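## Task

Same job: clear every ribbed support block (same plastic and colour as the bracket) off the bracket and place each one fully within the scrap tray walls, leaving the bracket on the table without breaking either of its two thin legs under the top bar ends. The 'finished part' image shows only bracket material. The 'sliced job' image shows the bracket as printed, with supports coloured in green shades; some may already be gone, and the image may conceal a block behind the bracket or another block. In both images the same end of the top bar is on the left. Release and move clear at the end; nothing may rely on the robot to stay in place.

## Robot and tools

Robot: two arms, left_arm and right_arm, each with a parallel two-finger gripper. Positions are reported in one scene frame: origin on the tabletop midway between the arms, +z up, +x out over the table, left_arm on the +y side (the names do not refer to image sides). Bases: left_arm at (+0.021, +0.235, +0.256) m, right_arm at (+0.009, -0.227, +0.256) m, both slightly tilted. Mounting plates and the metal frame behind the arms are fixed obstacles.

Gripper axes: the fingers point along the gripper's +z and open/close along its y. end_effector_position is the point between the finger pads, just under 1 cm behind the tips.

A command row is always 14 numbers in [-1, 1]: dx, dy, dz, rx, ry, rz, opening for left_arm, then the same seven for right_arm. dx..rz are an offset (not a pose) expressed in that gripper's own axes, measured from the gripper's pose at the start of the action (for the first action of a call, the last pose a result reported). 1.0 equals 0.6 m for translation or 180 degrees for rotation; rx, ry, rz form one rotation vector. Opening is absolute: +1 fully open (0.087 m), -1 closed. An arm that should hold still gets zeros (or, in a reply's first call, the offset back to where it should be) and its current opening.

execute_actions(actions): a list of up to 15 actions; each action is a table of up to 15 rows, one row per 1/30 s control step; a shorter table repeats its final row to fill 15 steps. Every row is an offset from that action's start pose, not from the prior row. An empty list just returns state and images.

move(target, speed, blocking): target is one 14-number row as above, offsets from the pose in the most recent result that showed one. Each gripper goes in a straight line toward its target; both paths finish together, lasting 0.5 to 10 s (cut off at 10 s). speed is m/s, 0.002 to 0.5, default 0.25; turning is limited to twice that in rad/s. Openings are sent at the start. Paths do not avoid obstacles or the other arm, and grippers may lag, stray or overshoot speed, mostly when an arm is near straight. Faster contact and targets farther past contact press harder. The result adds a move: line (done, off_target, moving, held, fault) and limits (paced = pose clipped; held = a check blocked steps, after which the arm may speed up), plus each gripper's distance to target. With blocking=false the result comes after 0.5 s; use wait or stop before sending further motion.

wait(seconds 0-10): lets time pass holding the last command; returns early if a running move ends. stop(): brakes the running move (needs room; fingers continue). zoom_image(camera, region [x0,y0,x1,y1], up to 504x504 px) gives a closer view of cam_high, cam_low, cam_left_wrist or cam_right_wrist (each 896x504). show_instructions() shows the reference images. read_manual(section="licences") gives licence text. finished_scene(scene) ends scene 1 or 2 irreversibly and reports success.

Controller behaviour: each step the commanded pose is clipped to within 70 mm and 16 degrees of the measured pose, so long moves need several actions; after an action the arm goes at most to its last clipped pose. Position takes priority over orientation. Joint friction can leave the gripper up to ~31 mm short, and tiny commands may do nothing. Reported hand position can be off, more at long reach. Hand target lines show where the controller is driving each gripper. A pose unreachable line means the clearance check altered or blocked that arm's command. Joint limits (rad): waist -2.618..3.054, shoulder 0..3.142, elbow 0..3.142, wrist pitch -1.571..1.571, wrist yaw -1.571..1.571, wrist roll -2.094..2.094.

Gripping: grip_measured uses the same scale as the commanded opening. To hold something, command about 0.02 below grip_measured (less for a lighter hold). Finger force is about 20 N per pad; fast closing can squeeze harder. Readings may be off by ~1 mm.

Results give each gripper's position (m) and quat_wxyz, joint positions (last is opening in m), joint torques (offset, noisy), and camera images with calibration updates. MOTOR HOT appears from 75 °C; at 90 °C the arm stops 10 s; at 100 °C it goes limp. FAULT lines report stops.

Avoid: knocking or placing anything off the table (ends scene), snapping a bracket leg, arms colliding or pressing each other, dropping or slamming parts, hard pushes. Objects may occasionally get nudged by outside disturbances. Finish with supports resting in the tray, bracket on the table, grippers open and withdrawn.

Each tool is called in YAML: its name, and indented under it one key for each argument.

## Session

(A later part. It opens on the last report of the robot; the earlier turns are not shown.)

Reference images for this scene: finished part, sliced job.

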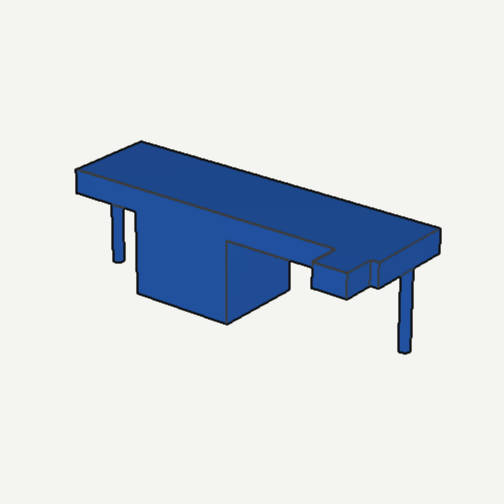

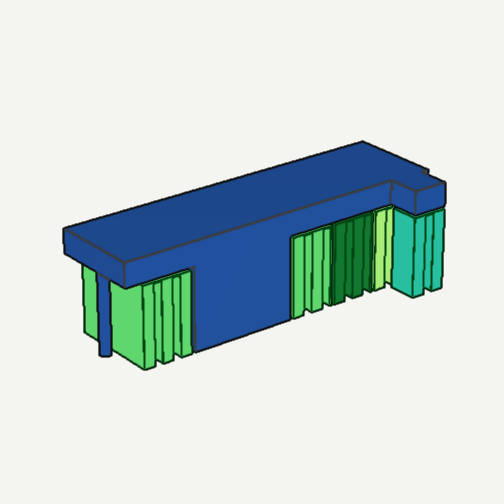

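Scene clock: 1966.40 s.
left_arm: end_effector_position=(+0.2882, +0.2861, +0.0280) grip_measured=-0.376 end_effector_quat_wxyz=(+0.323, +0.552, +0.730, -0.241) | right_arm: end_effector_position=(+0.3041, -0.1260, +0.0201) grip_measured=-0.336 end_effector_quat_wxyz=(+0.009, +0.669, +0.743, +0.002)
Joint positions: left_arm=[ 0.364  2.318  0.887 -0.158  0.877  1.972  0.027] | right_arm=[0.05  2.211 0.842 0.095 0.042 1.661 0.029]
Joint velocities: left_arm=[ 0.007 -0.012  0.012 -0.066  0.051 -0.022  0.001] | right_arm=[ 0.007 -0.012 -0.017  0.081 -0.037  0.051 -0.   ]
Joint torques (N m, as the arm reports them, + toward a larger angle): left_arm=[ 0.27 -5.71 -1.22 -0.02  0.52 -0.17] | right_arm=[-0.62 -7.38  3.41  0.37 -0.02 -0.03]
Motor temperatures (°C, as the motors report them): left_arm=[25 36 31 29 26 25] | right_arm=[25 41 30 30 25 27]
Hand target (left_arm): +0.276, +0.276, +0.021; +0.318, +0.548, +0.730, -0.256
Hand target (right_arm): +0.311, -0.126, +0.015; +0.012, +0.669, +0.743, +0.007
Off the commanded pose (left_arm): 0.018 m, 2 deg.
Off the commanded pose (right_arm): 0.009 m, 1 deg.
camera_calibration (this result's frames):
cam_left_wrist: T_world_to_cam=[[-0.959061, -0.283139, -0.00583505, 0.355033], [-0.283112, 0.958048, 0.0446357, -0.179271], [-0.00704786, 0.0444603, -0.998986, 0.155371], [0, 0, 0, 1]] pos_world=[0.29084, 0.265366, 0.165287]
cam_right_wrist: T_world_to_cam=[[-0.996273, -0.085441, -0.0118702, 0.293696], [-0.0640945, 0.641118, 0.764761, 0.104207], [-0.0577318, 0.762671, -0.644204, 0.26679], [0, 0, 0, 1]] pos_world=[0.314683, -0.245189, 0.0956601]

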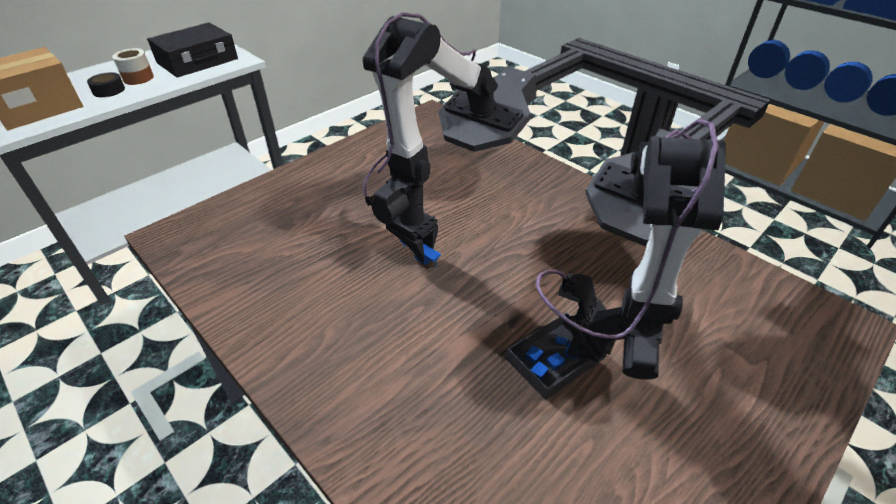

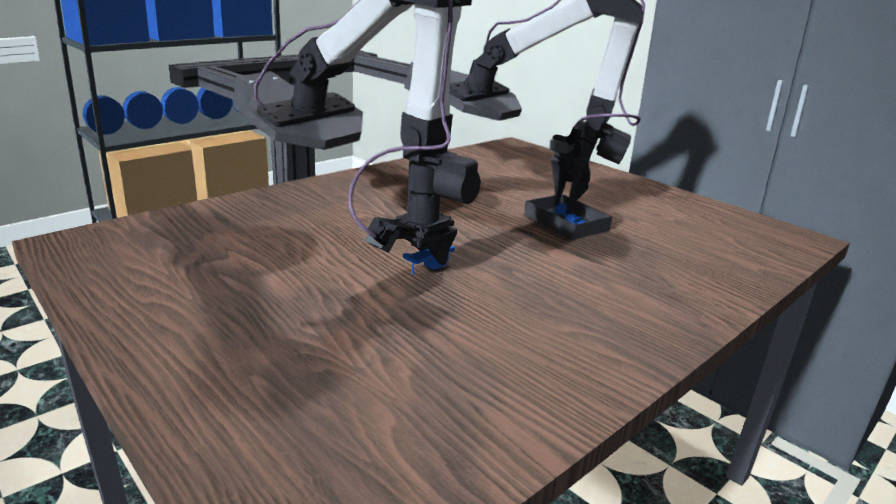

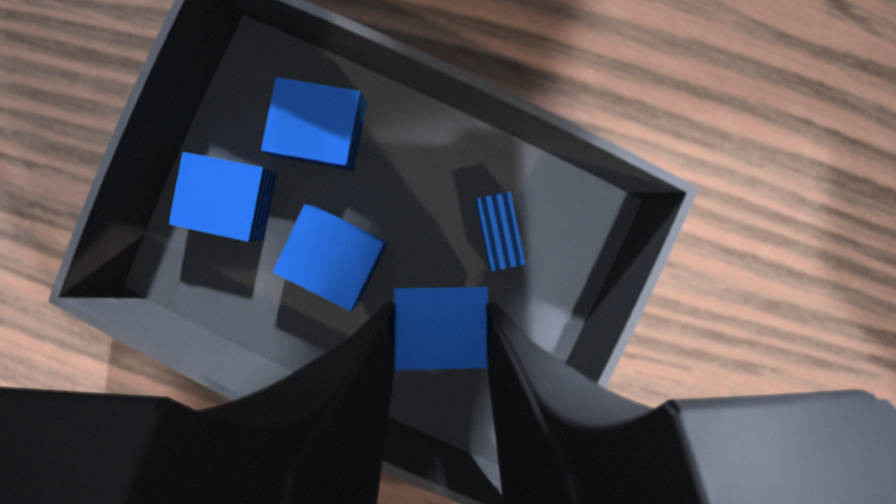

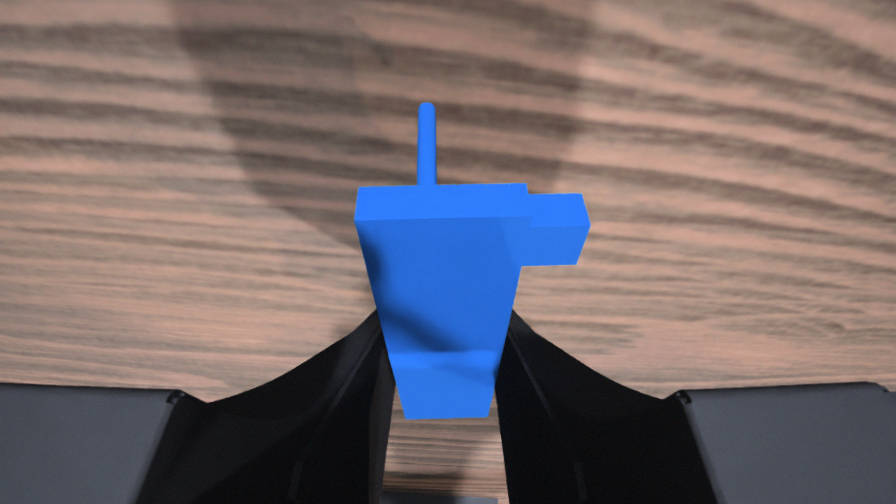

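execute_actions:
  actions:
    - [[0.0028,-0.024,0.0174,0.0079,-0.0036,-0.0059,-0.43,-0.0015,0.0075,0.0096,-0.0013,0.0002,0,-0.40],[0.0028,-0.024,0.0174,0.0079,-0.0036,-0.0059,-0.43,-0.0015,0.0075,0.0096,-0.0013,0.0002,0,-0.40],[0.0033,-0.0242,0.0178,0.0081,-0.0037,-0.0063,-0.43,-0.0019,0.0034,0.0106,0.0006,0,0,-0.40],[0.0033,-0.0242,0.0178,0.0081,-0.0037,-0.0063,-0.43,-0.0019,0.0034,0.0106,0.0006,0,0,-0.40],[0.0038,-0.0245,0.0183,0.0084,-0.0038,-0.0066,-0.43,-0.0024,-0.0008,0.0117,0.0025,-0.0003,0,-0.40],[0.0038,-0.0245,0.0183,0.0084,-0.0038,-0.0066,-0.43,-0.0024,-0.0008,0.0117,0.0025,-0.0003,0,-0.40],[0.0043,-0.0247,0.0187,0.0086,-0.0039,-0.007,-0.43,-0.0028,-0.0049,0.0127,0.0044,-0.0005,0,-0.40],[0.0043,-0.0247,0.0187,0.0086,-0.0039,-0.007,-0.43,-0.0028,-0.0049,0.0127,0.0044,-0.0005,0,-0.40],[0.0048,-0.0249,0.0192,0.0089,-0.004,-0.0073,-0.43,-0.0033,-0.009,0.0138,0.0063,-0.0007,0,-0.40]]

wait:
  seconds: 0.5

Scene clock: 2048.27 s.
left_arm: end_effector_position=(+0.2832, +0.2835, +0.0243) grip_measured=-0.376 end_effector_quat_wxyz=(+0.320, +0.548, +0.732, -0.248) | right_arm: end_effector_position=(+0.2999, -0.1268, +0.0167) grip_measured=-0.336 end_effector_quat_wxyz=(+0.005, +0.669, +0.743, -0.002)
Joint positions: left_arm=[ 0.364  2.336  0.887 -0.157  0.877  1.972  0.027] | right_arm=[0.05  2.225 0.842 0.096 0.042 1.661 0.029]
Joint velocities: left_arm=[-0.002 -0.012  0.012  0.007 -0.066 -0.066 -0.   ] | right_arm=[-0.012  0.012 -0.002 -0.022  0.007 -0.007  0.   ]
Joint torques (N m, as the arm reports them, + toward a larger angle): left_arm=[ 0.27 -6.04 -0.61 -0.05  0.52 -0.2 ] | right_arm=[-0.77 -7.52  2.    0.28  0.01 -0.02]
Motor temperatures (°C, as the motors report them): left_arm=[25 36 30 28 26 25] | right_arm=[25 40 29 29 25 27]
Hand target (left_arm): +0.275, +0.276, +0.018; +0.317, +0.547, +0.731, -0.259
Hand target (right_arm): +0.299, -0.129, +0.012; +0.003, +0.669, +0.743, -0.006
Off the commanded pose (left_arm): 0.012 m, 1 deg.
Off the commanded pose (right_arm): 0.005 m, 0 deg.
camera_calibration (this result's frames):
cam_left_wrist: T_world_to_cam=[[-0.958616, -0.284499, 0.0107637, 0.349285], [-0.283864, 0.958009, 0.0405047, -0.177709], [-0.0218353, 0.035773, -0.999121, 0.158439], [0, 0, 0, 1]] pos_world=[0.287845, 0.26395, 0.161738]
cam_right_wrist: T_world_to_cam=[[-0.99631, -0.0858285, 0.00025707, 0.289146], [-0.0551873, 0.642911, 0.76395, 0.104581], [-0.065734, 0.761117, -0.645275, 0.267129], [0, 0, 0, 1]] pos_world=[0.31141, -0.245736, 0.0924023]

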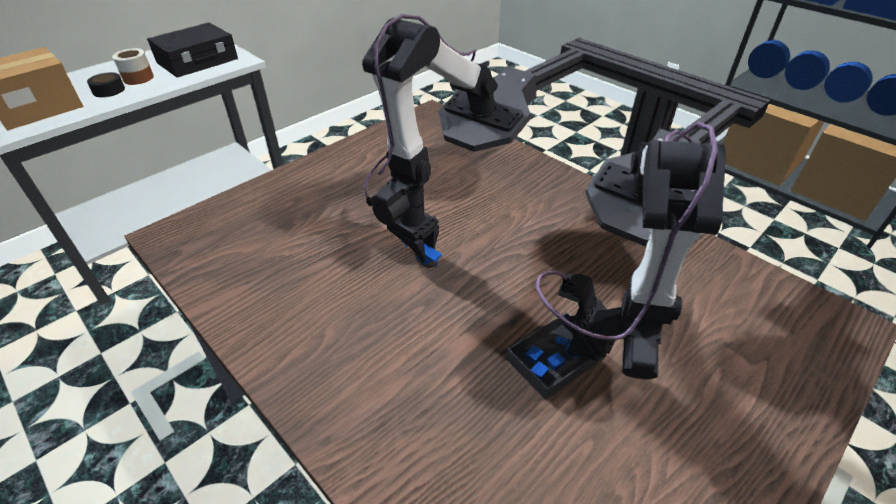

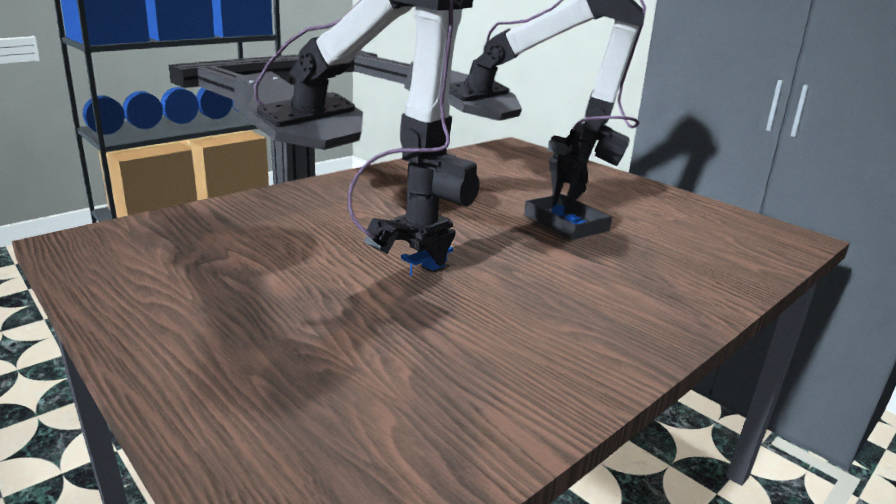

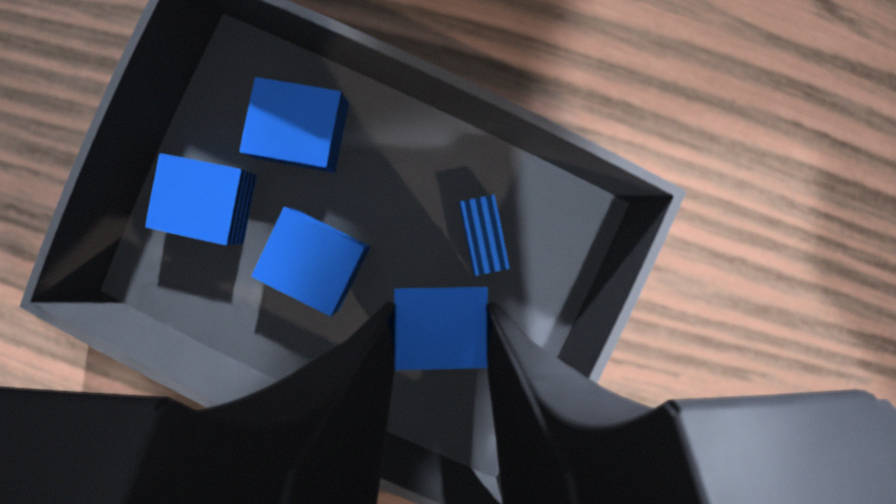

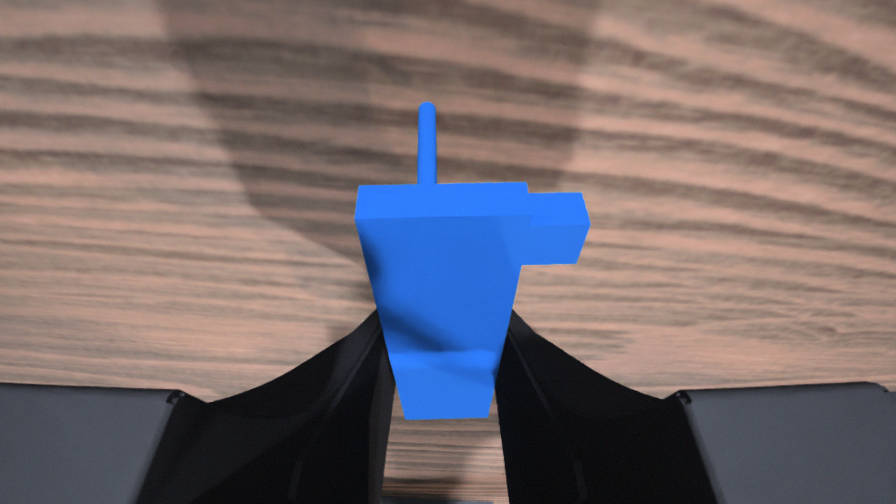

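Scene clock: 2048.77 s.
left_arm: end_effector_position=(+0.2832, +0.2835, +0.0243) grip_measured=-0.376 end_effector_quat_wxyz=(+0.320, +0.548, +0.732, -0.248) | right_arm: end_effector_position=(+0.2999, -0.1268, +0.0167) grip_measured=-0.336 end_effector_quat_wxyz=(+0.005, +0.669, +0.743, -0.002)
Joint positions: left_arm=[ 0.364  2.336  0.887 -0.157  0.877  1.972  0.027] | right_arm=[0.05  2.225 0.842 0.096 0.042 1.661 0.029]
Joint velocities: left_arm=[-0.002  0.012  0.007  0.022 -0.007 -0.007 -0.001] | right_arm=[-0.012 -0.017 -0.007 -0.007 -0.095  0.022  0.   ]
Joint torques (N m, as the arm reports them, + toward a larger angle): left_arm=[ 0.23 -6.19 -0.58 -0.04  0.52 -0.2 ] | right_arm=[-0.75 -7.55  2.07  0.28  0.03 -0.01]
Motor temperatures (°C, as the motors report them): left_arm=[25 36 30 28 26 25] | right_arm=[25 40 29 29 25 27]
Hand target (left_arm): +0.275, +0.276, +0.018; +0.317, +0.547, +0.731, -0.259
Hand target (right_arm): +0.299, -0.129, +0.012; +0.003, +0.669, +0.743, -0.006
Off the commanded pose (left_arm): 0.012 m, 1 deg.
Off the commanded pose (right_arm): 0.005 m, 0 deg.
wait: 0.50 s; at rest by 0.17 s
camera_calibration (this result's frames):
cam_left_wrist: T_world_to_cam=[[-0.958616, -0.284499, 0.0107637, 0.349285], [-0.283864, 0.958009, 0.0405047, -0.177709], [-0.0218353, 0.035773, -0.999121, 0.158439], [0, 0, 0, 1]] pos_world=[0.287845, 0.26395, 0.161738]
cam_right_wrist: T_world_to_cam=[[-0.99631, -0.0858285, 0.00025707, 0.289146], [-0.0551873, 0.642911, 0.76395, 0.104581], [-0.065734, 0.761117, -0.645275, 0.267129], [0, 0, 0, 1]] pos_world=[0.31141, -0.245736, 0.0924023]

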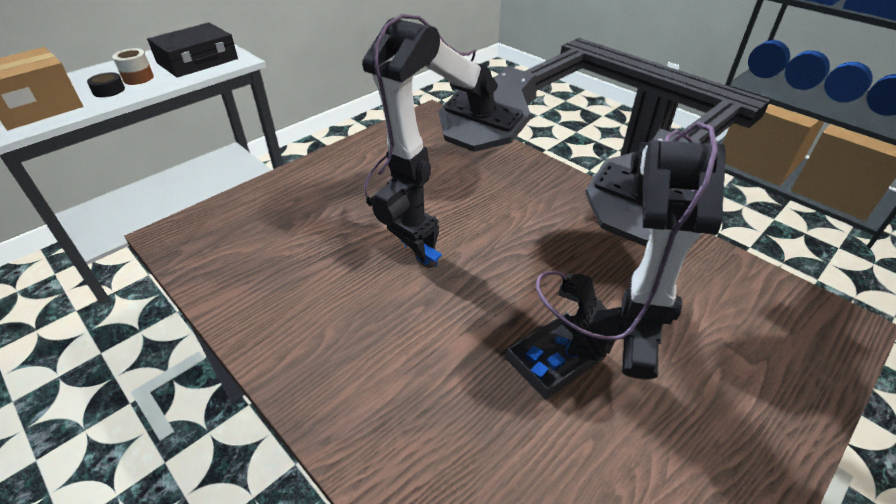

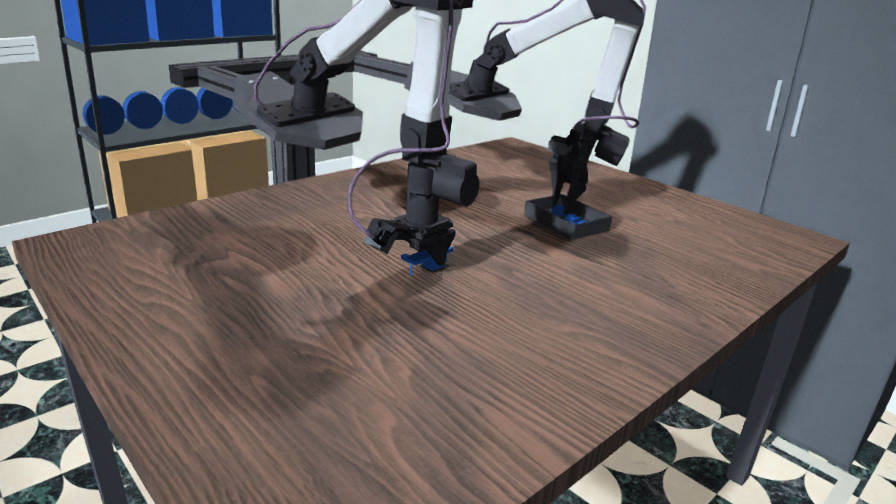

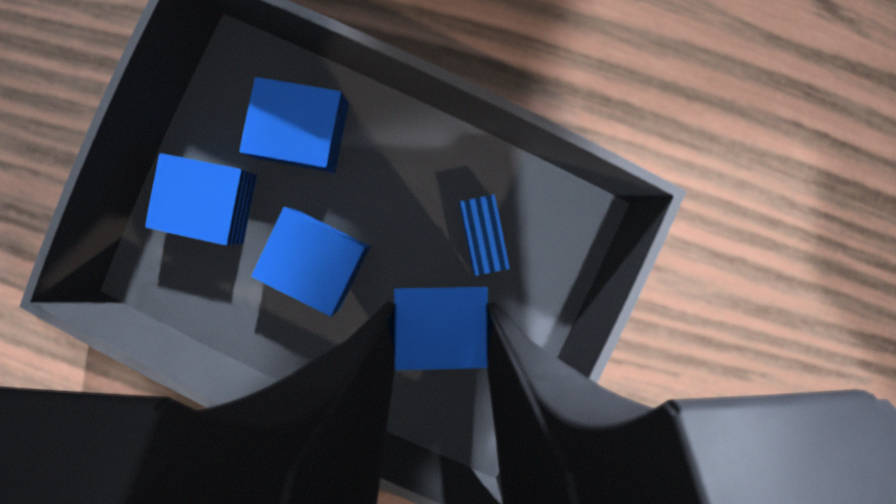

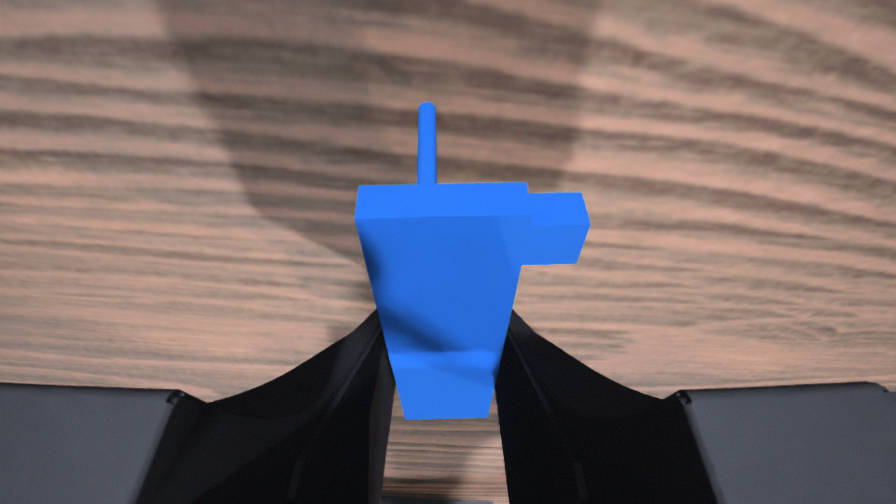

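zoom_image:
  camera: "cam_low"
  region: [380, 230, 470, 290]

zoom_image:
  camera: "cam_left_wrist"
  region: [230, 170, 620, 420]

Region (380, 230, 470, 290) of cam_low's 896x504 image, scaled by 5.600, with more detail than that image has.

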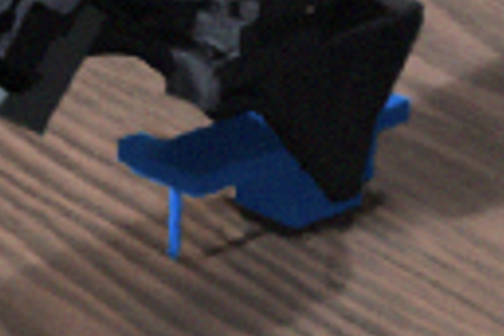

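Region (230, 170, 620, 420) of cam_left_wrist's 896x504 image, scaled by 1.292, with more detail than that image has; it fills the top 323 rows of this view, and the rest is white.

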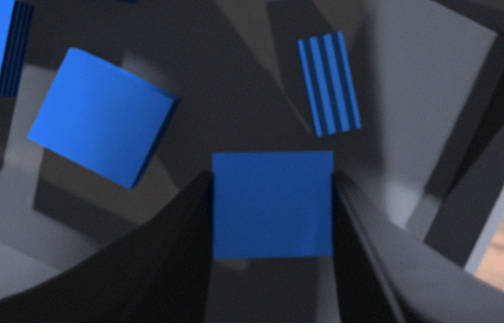

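execute_actions:
  actions:
    - [[0,0,0,0,0,0,-0.41,0,0,0,0,0,0,-0.38],[0,0,0,0,0,0,-0.395,0,0,0,0,0,0,-0.36],[0,0,0,0,0,0,-0.385,0,0,0,0,0,0,-0.345],[0,0,0,0,0,0,-0.375,0,0,0,0,0,0,-0.335],[0,0,0,0,0,0,-0.365,0,0,0,0,0,0,-0.325],[0,0,0,0,0,0,-0.355,0,0,0,0,0,0,-0.31],[0,0,0,0,0,0,-0.345,0,0,0,0,0,0,-0.29],[0,0,0,0,0,0,-0.33,0,0,0,0,0,0,-0.26],[0,0,0,0,0,0,-0.315,0,0,0,0,0,0,-0.22],[0,0,0,0,0,0,-0.30,0,0,0,0,0,0,-0.18],[0,0,0,0,0,0,-0.285,0,0,0,0,0,0,-0.13],[0,0,0,0,0,0,-0.27,0,0,0,0,0,0,-0.08],[0,0,0,0,0,0,-0.26,0,0,0,0,0,0,-0.03],[0,0,0,0,0,0,-0.25,0,0,0,0,0,0,0.02],[0,0,0,0,0,0,-0.25,0,0,0,0,0,0,0.05]]

wait:
  seconds: 0.5

Scene clock: 2060.53 s.
left_arm: end_effector_position=(+0.2832, +0.2835, +0.0243) grip_measured=-0.251 end_effector_quat_wxyz=(+0.320, +0.548, +0.732, -0.248) | right_arm: end_effector_position=(+0.2999, -0.1268, +0.0167) grip_measured=+0.034 end_effector_quat_wxyz=(+0.005, +0.669, +0.743, -0.002)
Joint positions: left_arm=[ 0.364  2.336  0.887 -0.157  0.877  1.972  0.033] | right_arm=[0.05  2.225 0.842 0.096 0.042 1.661 0.045]
Joint velocities: left_arm=[ 0.002  0.012  0.022 -0.007 -0.022 -0.007  0.001] | right_arm=[ 0.017 -0.007 -0.002 -0.066 -0.007 -0.022  0.027]
Joint torques (N m, as the arm reports them, + toward a larger angle): left_arm=[ 1.3  -8.    0.19 -0.2   0.52 -0.16] | right_arm=[-0.23 -9.07  1.1   0.25  0.02  0.02]
Motor temperatures (°C, as the motors report them): left_arm=[25 36 30 28 26 25] | right_arm=[25 40 29 29 25 27]
Hand target (left_arm): +0.283, +0.284, +0.024; +0.320, +0.548, +0.732, -0.248
Hand target (right_arm): +0.300, -0.127, +0.017; +0.005, +0.669, +0.743, -0.002
Off the commanded pose (left_arm): 0.000 m, 0 deg.
Off the commanded pose (right_arm): 0.000 m, 0 deg.
camera_calibration (this result's frames):
cam_left_wrist: T_world_to_cam=[[-0.958616, -0.284499, 0.0107637, 0.349285], [-0.283864, 0.958009, 0.0405047, -0.177709], [-0.0218353, 0.035773, -0.999121, 0.158439], [0, 0, 0, 1]] pos_world=[0.287845, 0.26395, 0.161738]
cam_right_wrist: T_world_to_cam=[[-0.99631, -0.0858285, 0.00025707, 0.289146], [-0.0551873, 0.642911, 0.76395, 0.104581], [-0.065734, 0.761117, -0.645275, 0.267129], [0, 0, 0, 1]] pos_world=[0.31141, -0.245736, 0.0924023]

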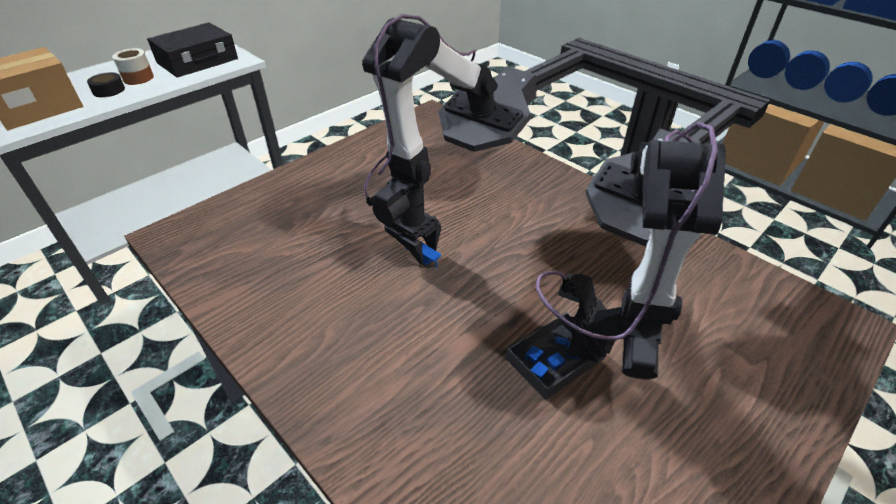

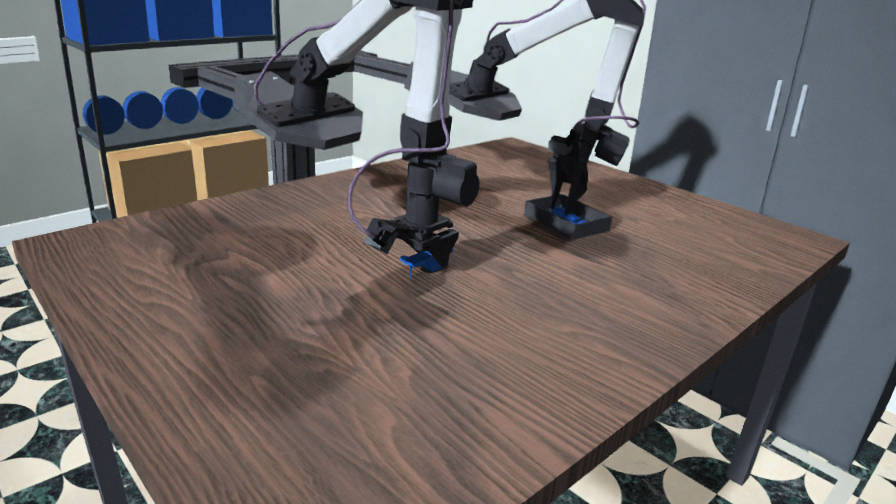

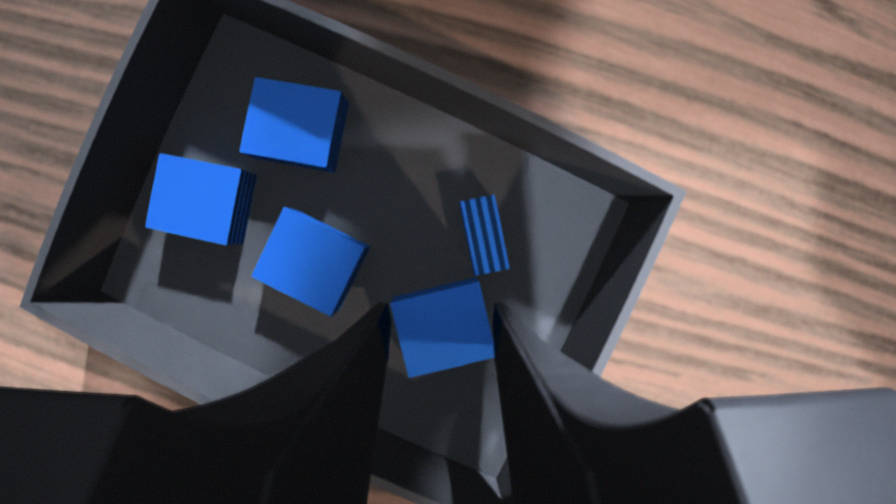

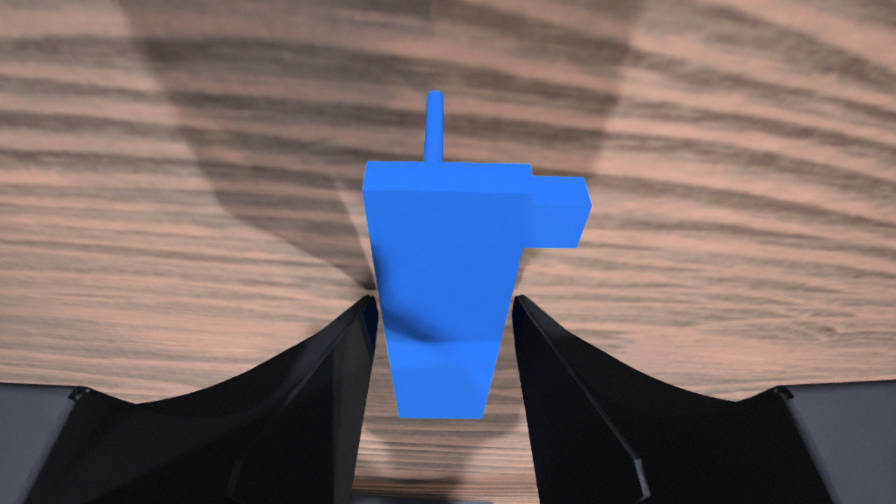

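Scene clock: 2061.03 s.
left_arm: end_effector_position=(+0.2832, +0.2835, +0.0243) grip_measured=-0.250 end_effector_quat_wxyz=(+0.320, +0.548, +0.732, -0.248) | right_arm: end_effector_position=(+0.2999, -0.1268, +0.0167) grip_measured=+0.050 end_effector_quat_wxyz=(+0.005, +0.669, +0.743, -0.002)
Joint positions: left_arm=[ 0.364  2.336  0.887 -0.157  0.877  1.972  0.033] | right_arm=[0.05  2.225 0.842 0.096 0.042 1.661 0.046]
Joint velocities: left_arm=[-0.002 -0.002 -0.002 -0.066 -0.066  0.037 -0.   ] | right_arm=[-0.012 -0.002 -0.017 -0.051 -0.007  0.037  0.001]
Joint torques (N m, as the arm reports them, + toward a larger angle): left_arm=[ 1.33 -8.14  0.22 -0.23  0.52 -0.15] | right_arm=[-0.27 -9.21  1.19  0.26  0.02  0.04]
Motor temperatures (°C, as the motors report them): left_arm=[25 36 30 28 26 25] | right_arm=[25 40 29 29 25 27]
Hand target (left_arm): +0.283, +0.284, +0.024; +0.320, +0.548, +0.732, -0.248
Hand target (right_arm): +0.300, -0.127, +0.017; +0.005, +0.669, +0.743, -0.002
Off the commanded pose (left_arm): 0.000 m, 0 deg.
Off the commanded pose (right_arm): 0.000 m, 0 deg.
wait: 0.50 s; at rest by 0.20 s
camera_calibration (this result's frames):
cam_left_wrist: T_world_to_cam=[[-0.958616, -0.284499, 0.0107637, 0.349285], [-0.283864, 0.958009, 0.0405047, -0.177709], [-0.0218353, 0.035773, -0.999121, 0.158439], [0, 0, 0, 1]] pos_world=[0.287845, 0.26395, 0.161738]
cam_right_wrist: T_world_to_cam=[[-0.99631, -0.0858285, 0.00025707, 0.289146], [-0.0551873, 0.642911, 0.76395, 0.104581], [-0.065734, 0.761117, -0.645275, 0.267129], [0, 0, 0, 1]] pos_world=[0.31141, -0.245736, 0.0924023]

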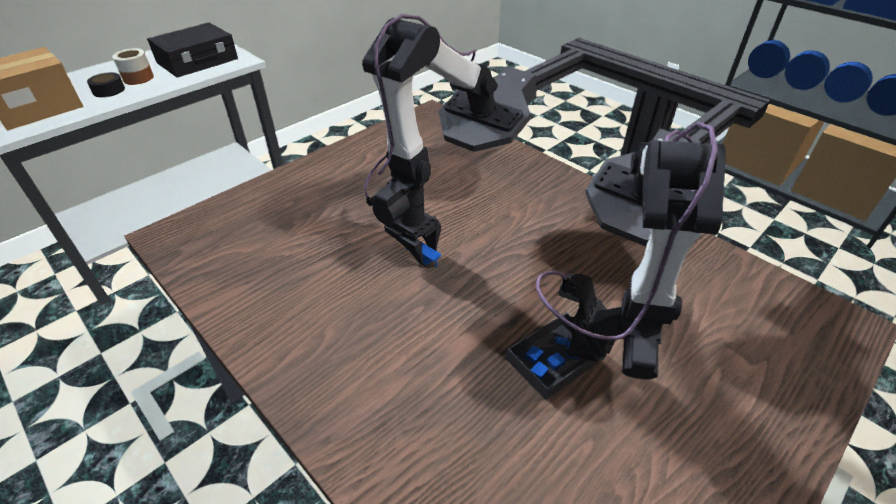

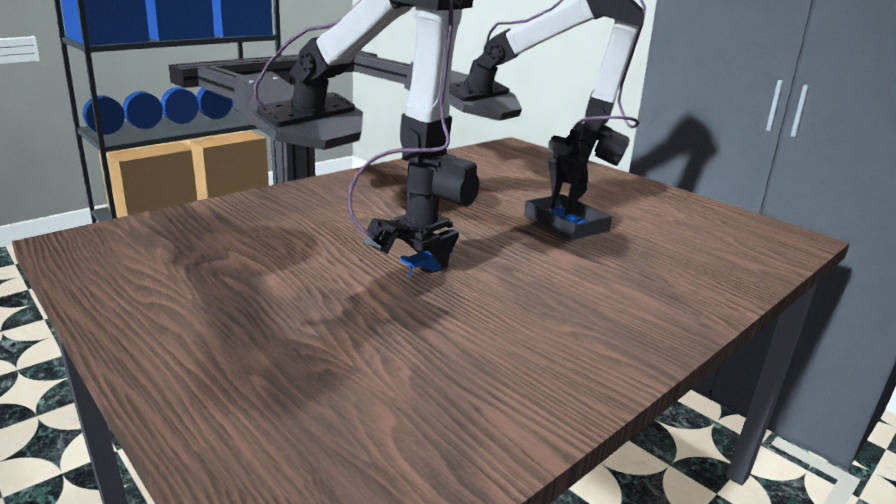

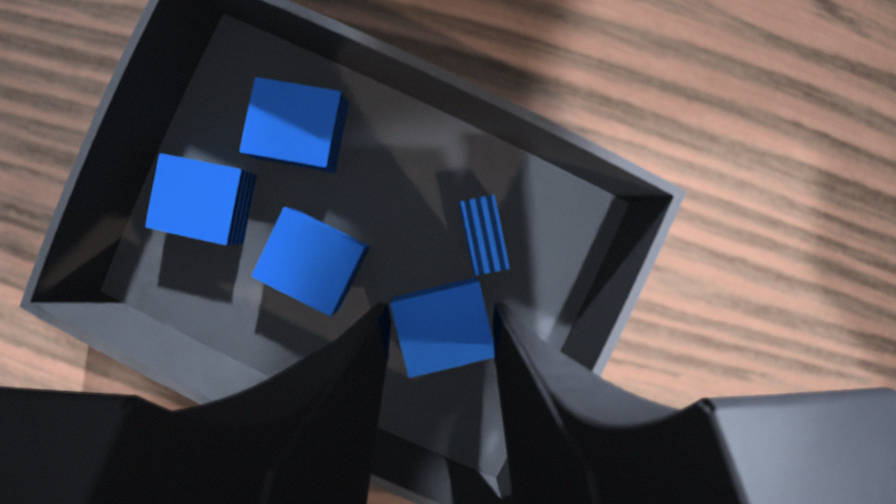

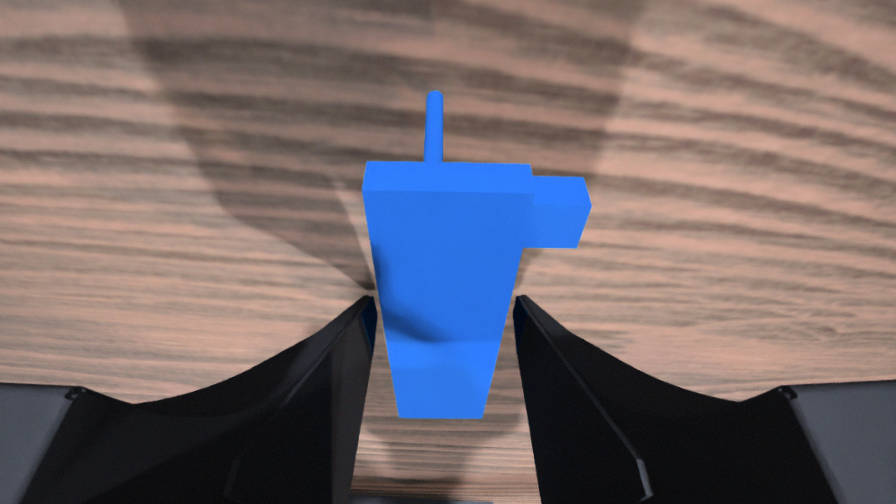

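move:
  target: [-0.184,-0.0633,-0.1684,0,0,0,-0.15,-0.0075,-0.0675,-0.25,0,0,0,0.3]
  speed: 0.1

Scene clock: 2099.73 s.
left_arm: end_effector_position=(+0.2597, +0.2780, +0.1751) grip_measured=-0.150 end_effector_quat_wxyz=(+0.321, +0.549, +0.735, -0.236) | right_arm: end_effector_position=(+0.2715, -0.1356, +0.1679) grip_measured=+0.300 end_effector_quat_wxyz=(+0.012, +0.670, +0.742, +0.008)
Joint positions: left_arm=[ 0.449  1.665  0.684 -0.687  0.868  2.08   0.037] | right_arm=[ 0.055  1.513  0.644 -0.391  0.042  1.67   0.057]
Joint velocities: left_arm=[-0.002 -0.012 -0.012 -0.066  0.037 -0.007 -0.001] | right_arm=[-0.017 -0.002  0.012  0.037 -0.007  0.051 -0.001]
Joint torques (N m, as the arm reports them, + toward a larger angle): left_arm=[ 2.16 -7.08  0.82 -0.46  0.34 -0.11] | right_arm=[ 0.82 -7.32  2.2   0.2   0.08  0.11]
Motor temperatures (°C, as the motors report them): left_arm=[25 40 30 27 26 25] | right_arm=[25 43 28 29 25 27]
Hand target (left_arm): +0.249, +0.276, +0.176; +0.313, +0.544, +0.740, -0.242
Hand target (right_arm): +0.259, -0.136, +0.166; +0.005, +0.669, +0.744, -0.002
Off the commanded pose (left_arm): 0.012 m, 1 deg.
Off the commanded pose (right_arm): 0.012 m, 2 deg.
joint sent to its limit (left arm) — the command would take joint 6 (wrist roll) past its upper limit, so that joint was sent only as far as its limit.
move: off_target (left_arm, right_arm)
camera_calibration (this result's frames):
cam_left_wrist: T_world_to_cam=[[-0.955441, -0.295104, -0.00676354, 0.32881], [-0.295028, 0.953956, 0.0540969, -0.183588], [-0.0095121, 0.0536819, -0.998513, 0.300512], [0, 0, 0, 1]] pos_world=[0.262853, 0.256036, 0.312221]
cam_right_wrist: T_world_to_cam=[[-0.99637, -0.0813098, -0.0252287, 0.265041], [-0.0715007, 0.638373, 0.766399, -0.00337271], [-0.0462105, 0.765421, -0.641869, 0.364306], [0, 0, 0, 1]] pos_world=[0.280672, -0.255144, 0.243108]

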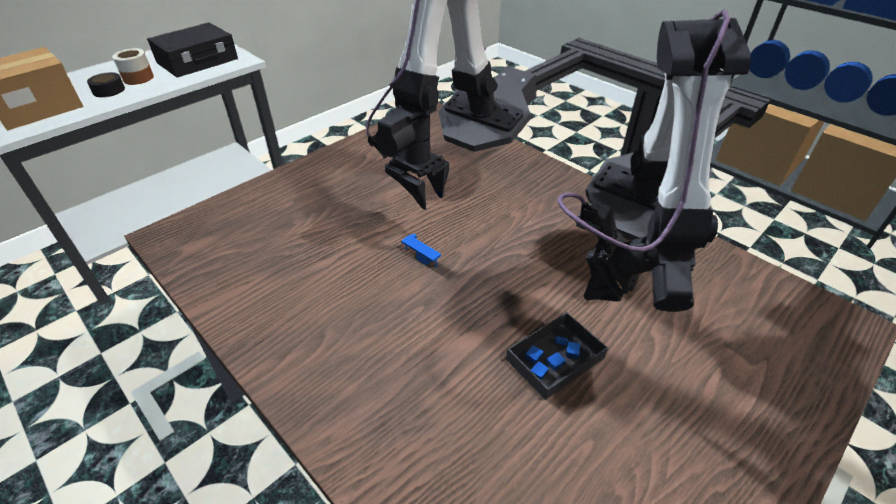

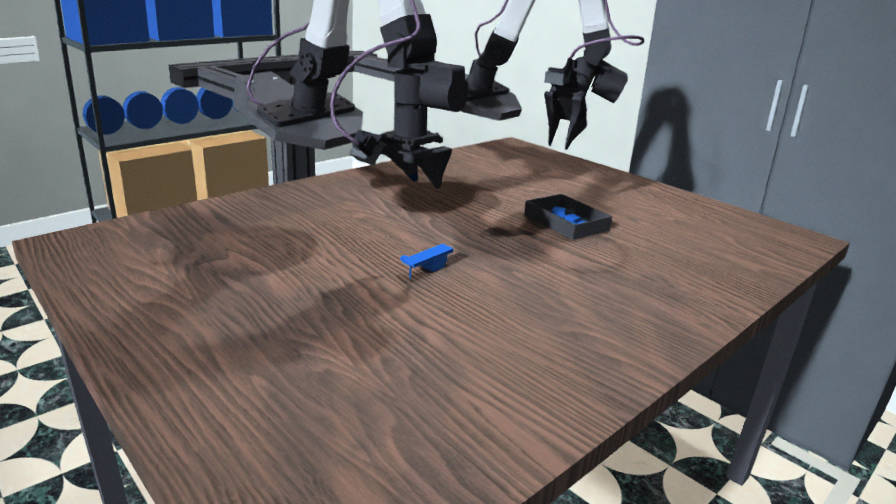

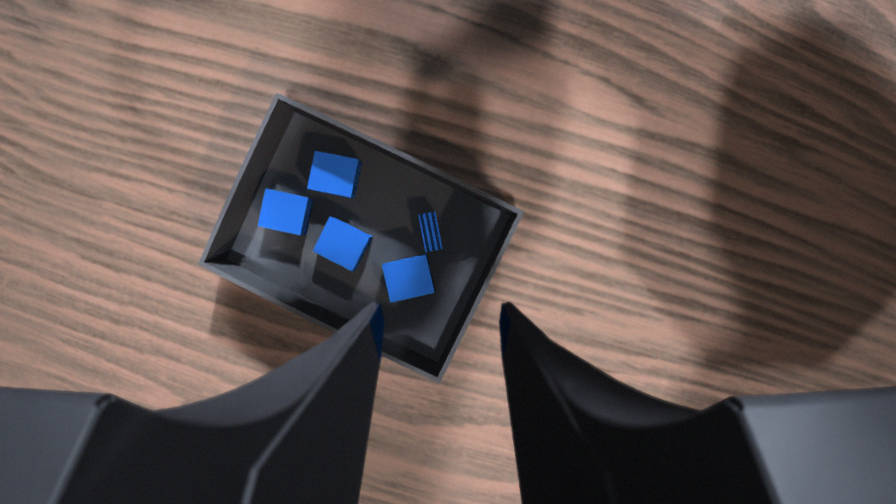

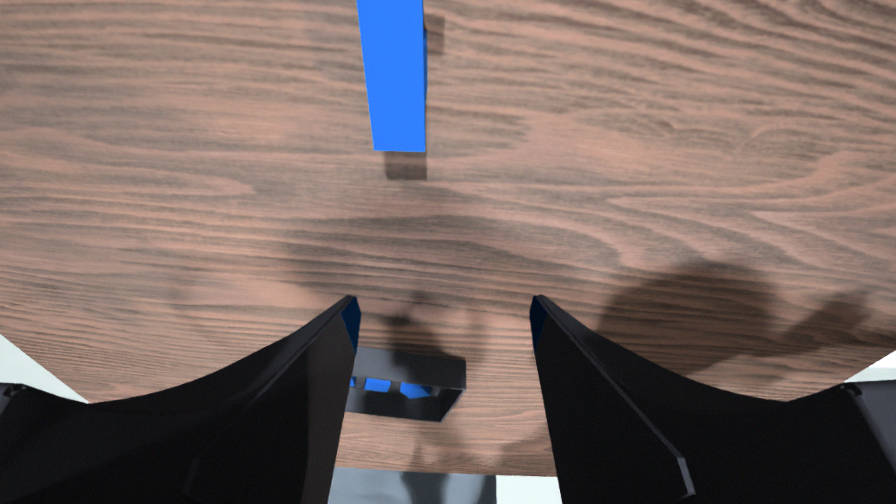

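All five blocks are in the tray. Let me check the bracket closely from both fixed cameras.

zoom_image:
  camera: "cam_low"
  region: [385, 230, 475, 290]

zoom_image:
  camera: "cam_high"
  region: [385, 220, 460, 280]

show_instructions:

Region (385, 230, 475, 290) of cam_low's 896x504 image, scaled by 5.600, with more detail than that image has.

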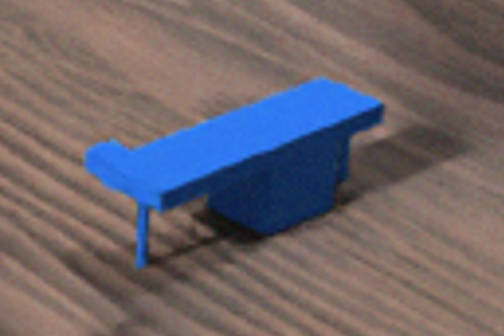

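Region (385, 220, 460, 280) of cam_high's 896x504 image, scaled by 6.720, with more detail than that image has; it fills the top 403 rows of this view, and the rest is white.

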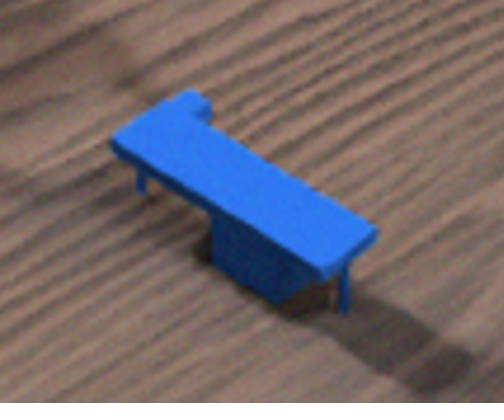

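Reference images for this scene: finished part, sliced job.

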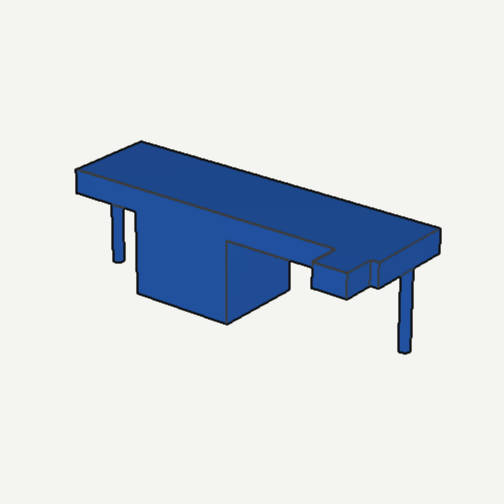

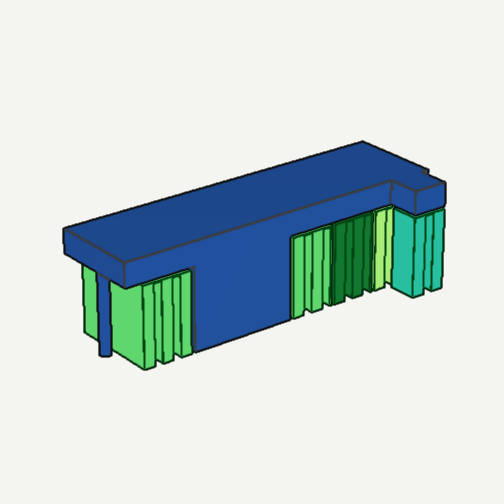

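zoom_image:
  camera: "cam_left_wrist"
  region: [190, 80, 540, 390]

zoom_image:
  camera: "cam_high"
  region: [495, 305, 620, 405]

Region (190, 80, 540, 390) of cam_left_wrist's 896x504 image, scaled by 1.440, with more detail than that image has; it fills the top 446 rows of this view, and the rest is white.

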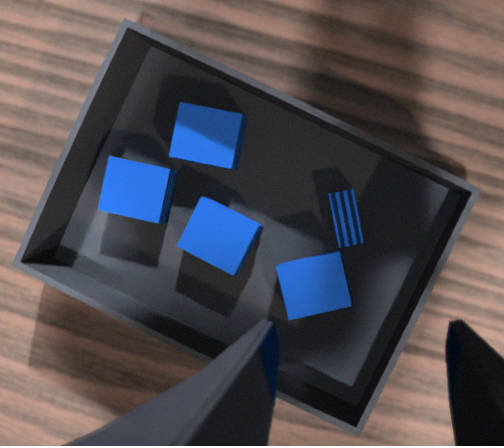

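Region (495, 305, 620, 405) of cam_high's 896x504 image, scaled by 4.032, with more detail than that image has; it fills the top 403 rows of this view, and the rest is white.

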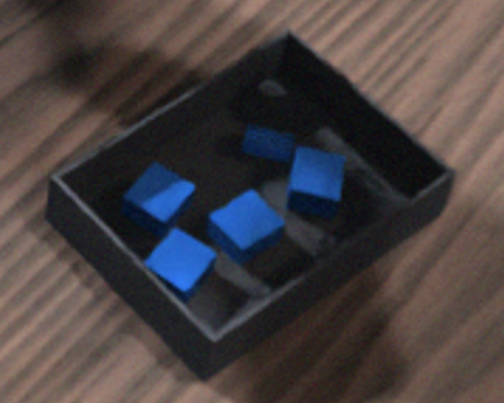

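All five support blocks are inside the tray. The bracket stands on the table with both legs intact, and both arms are clear.

finished_scene:
  scene: 2

The scene is finished: the task was done.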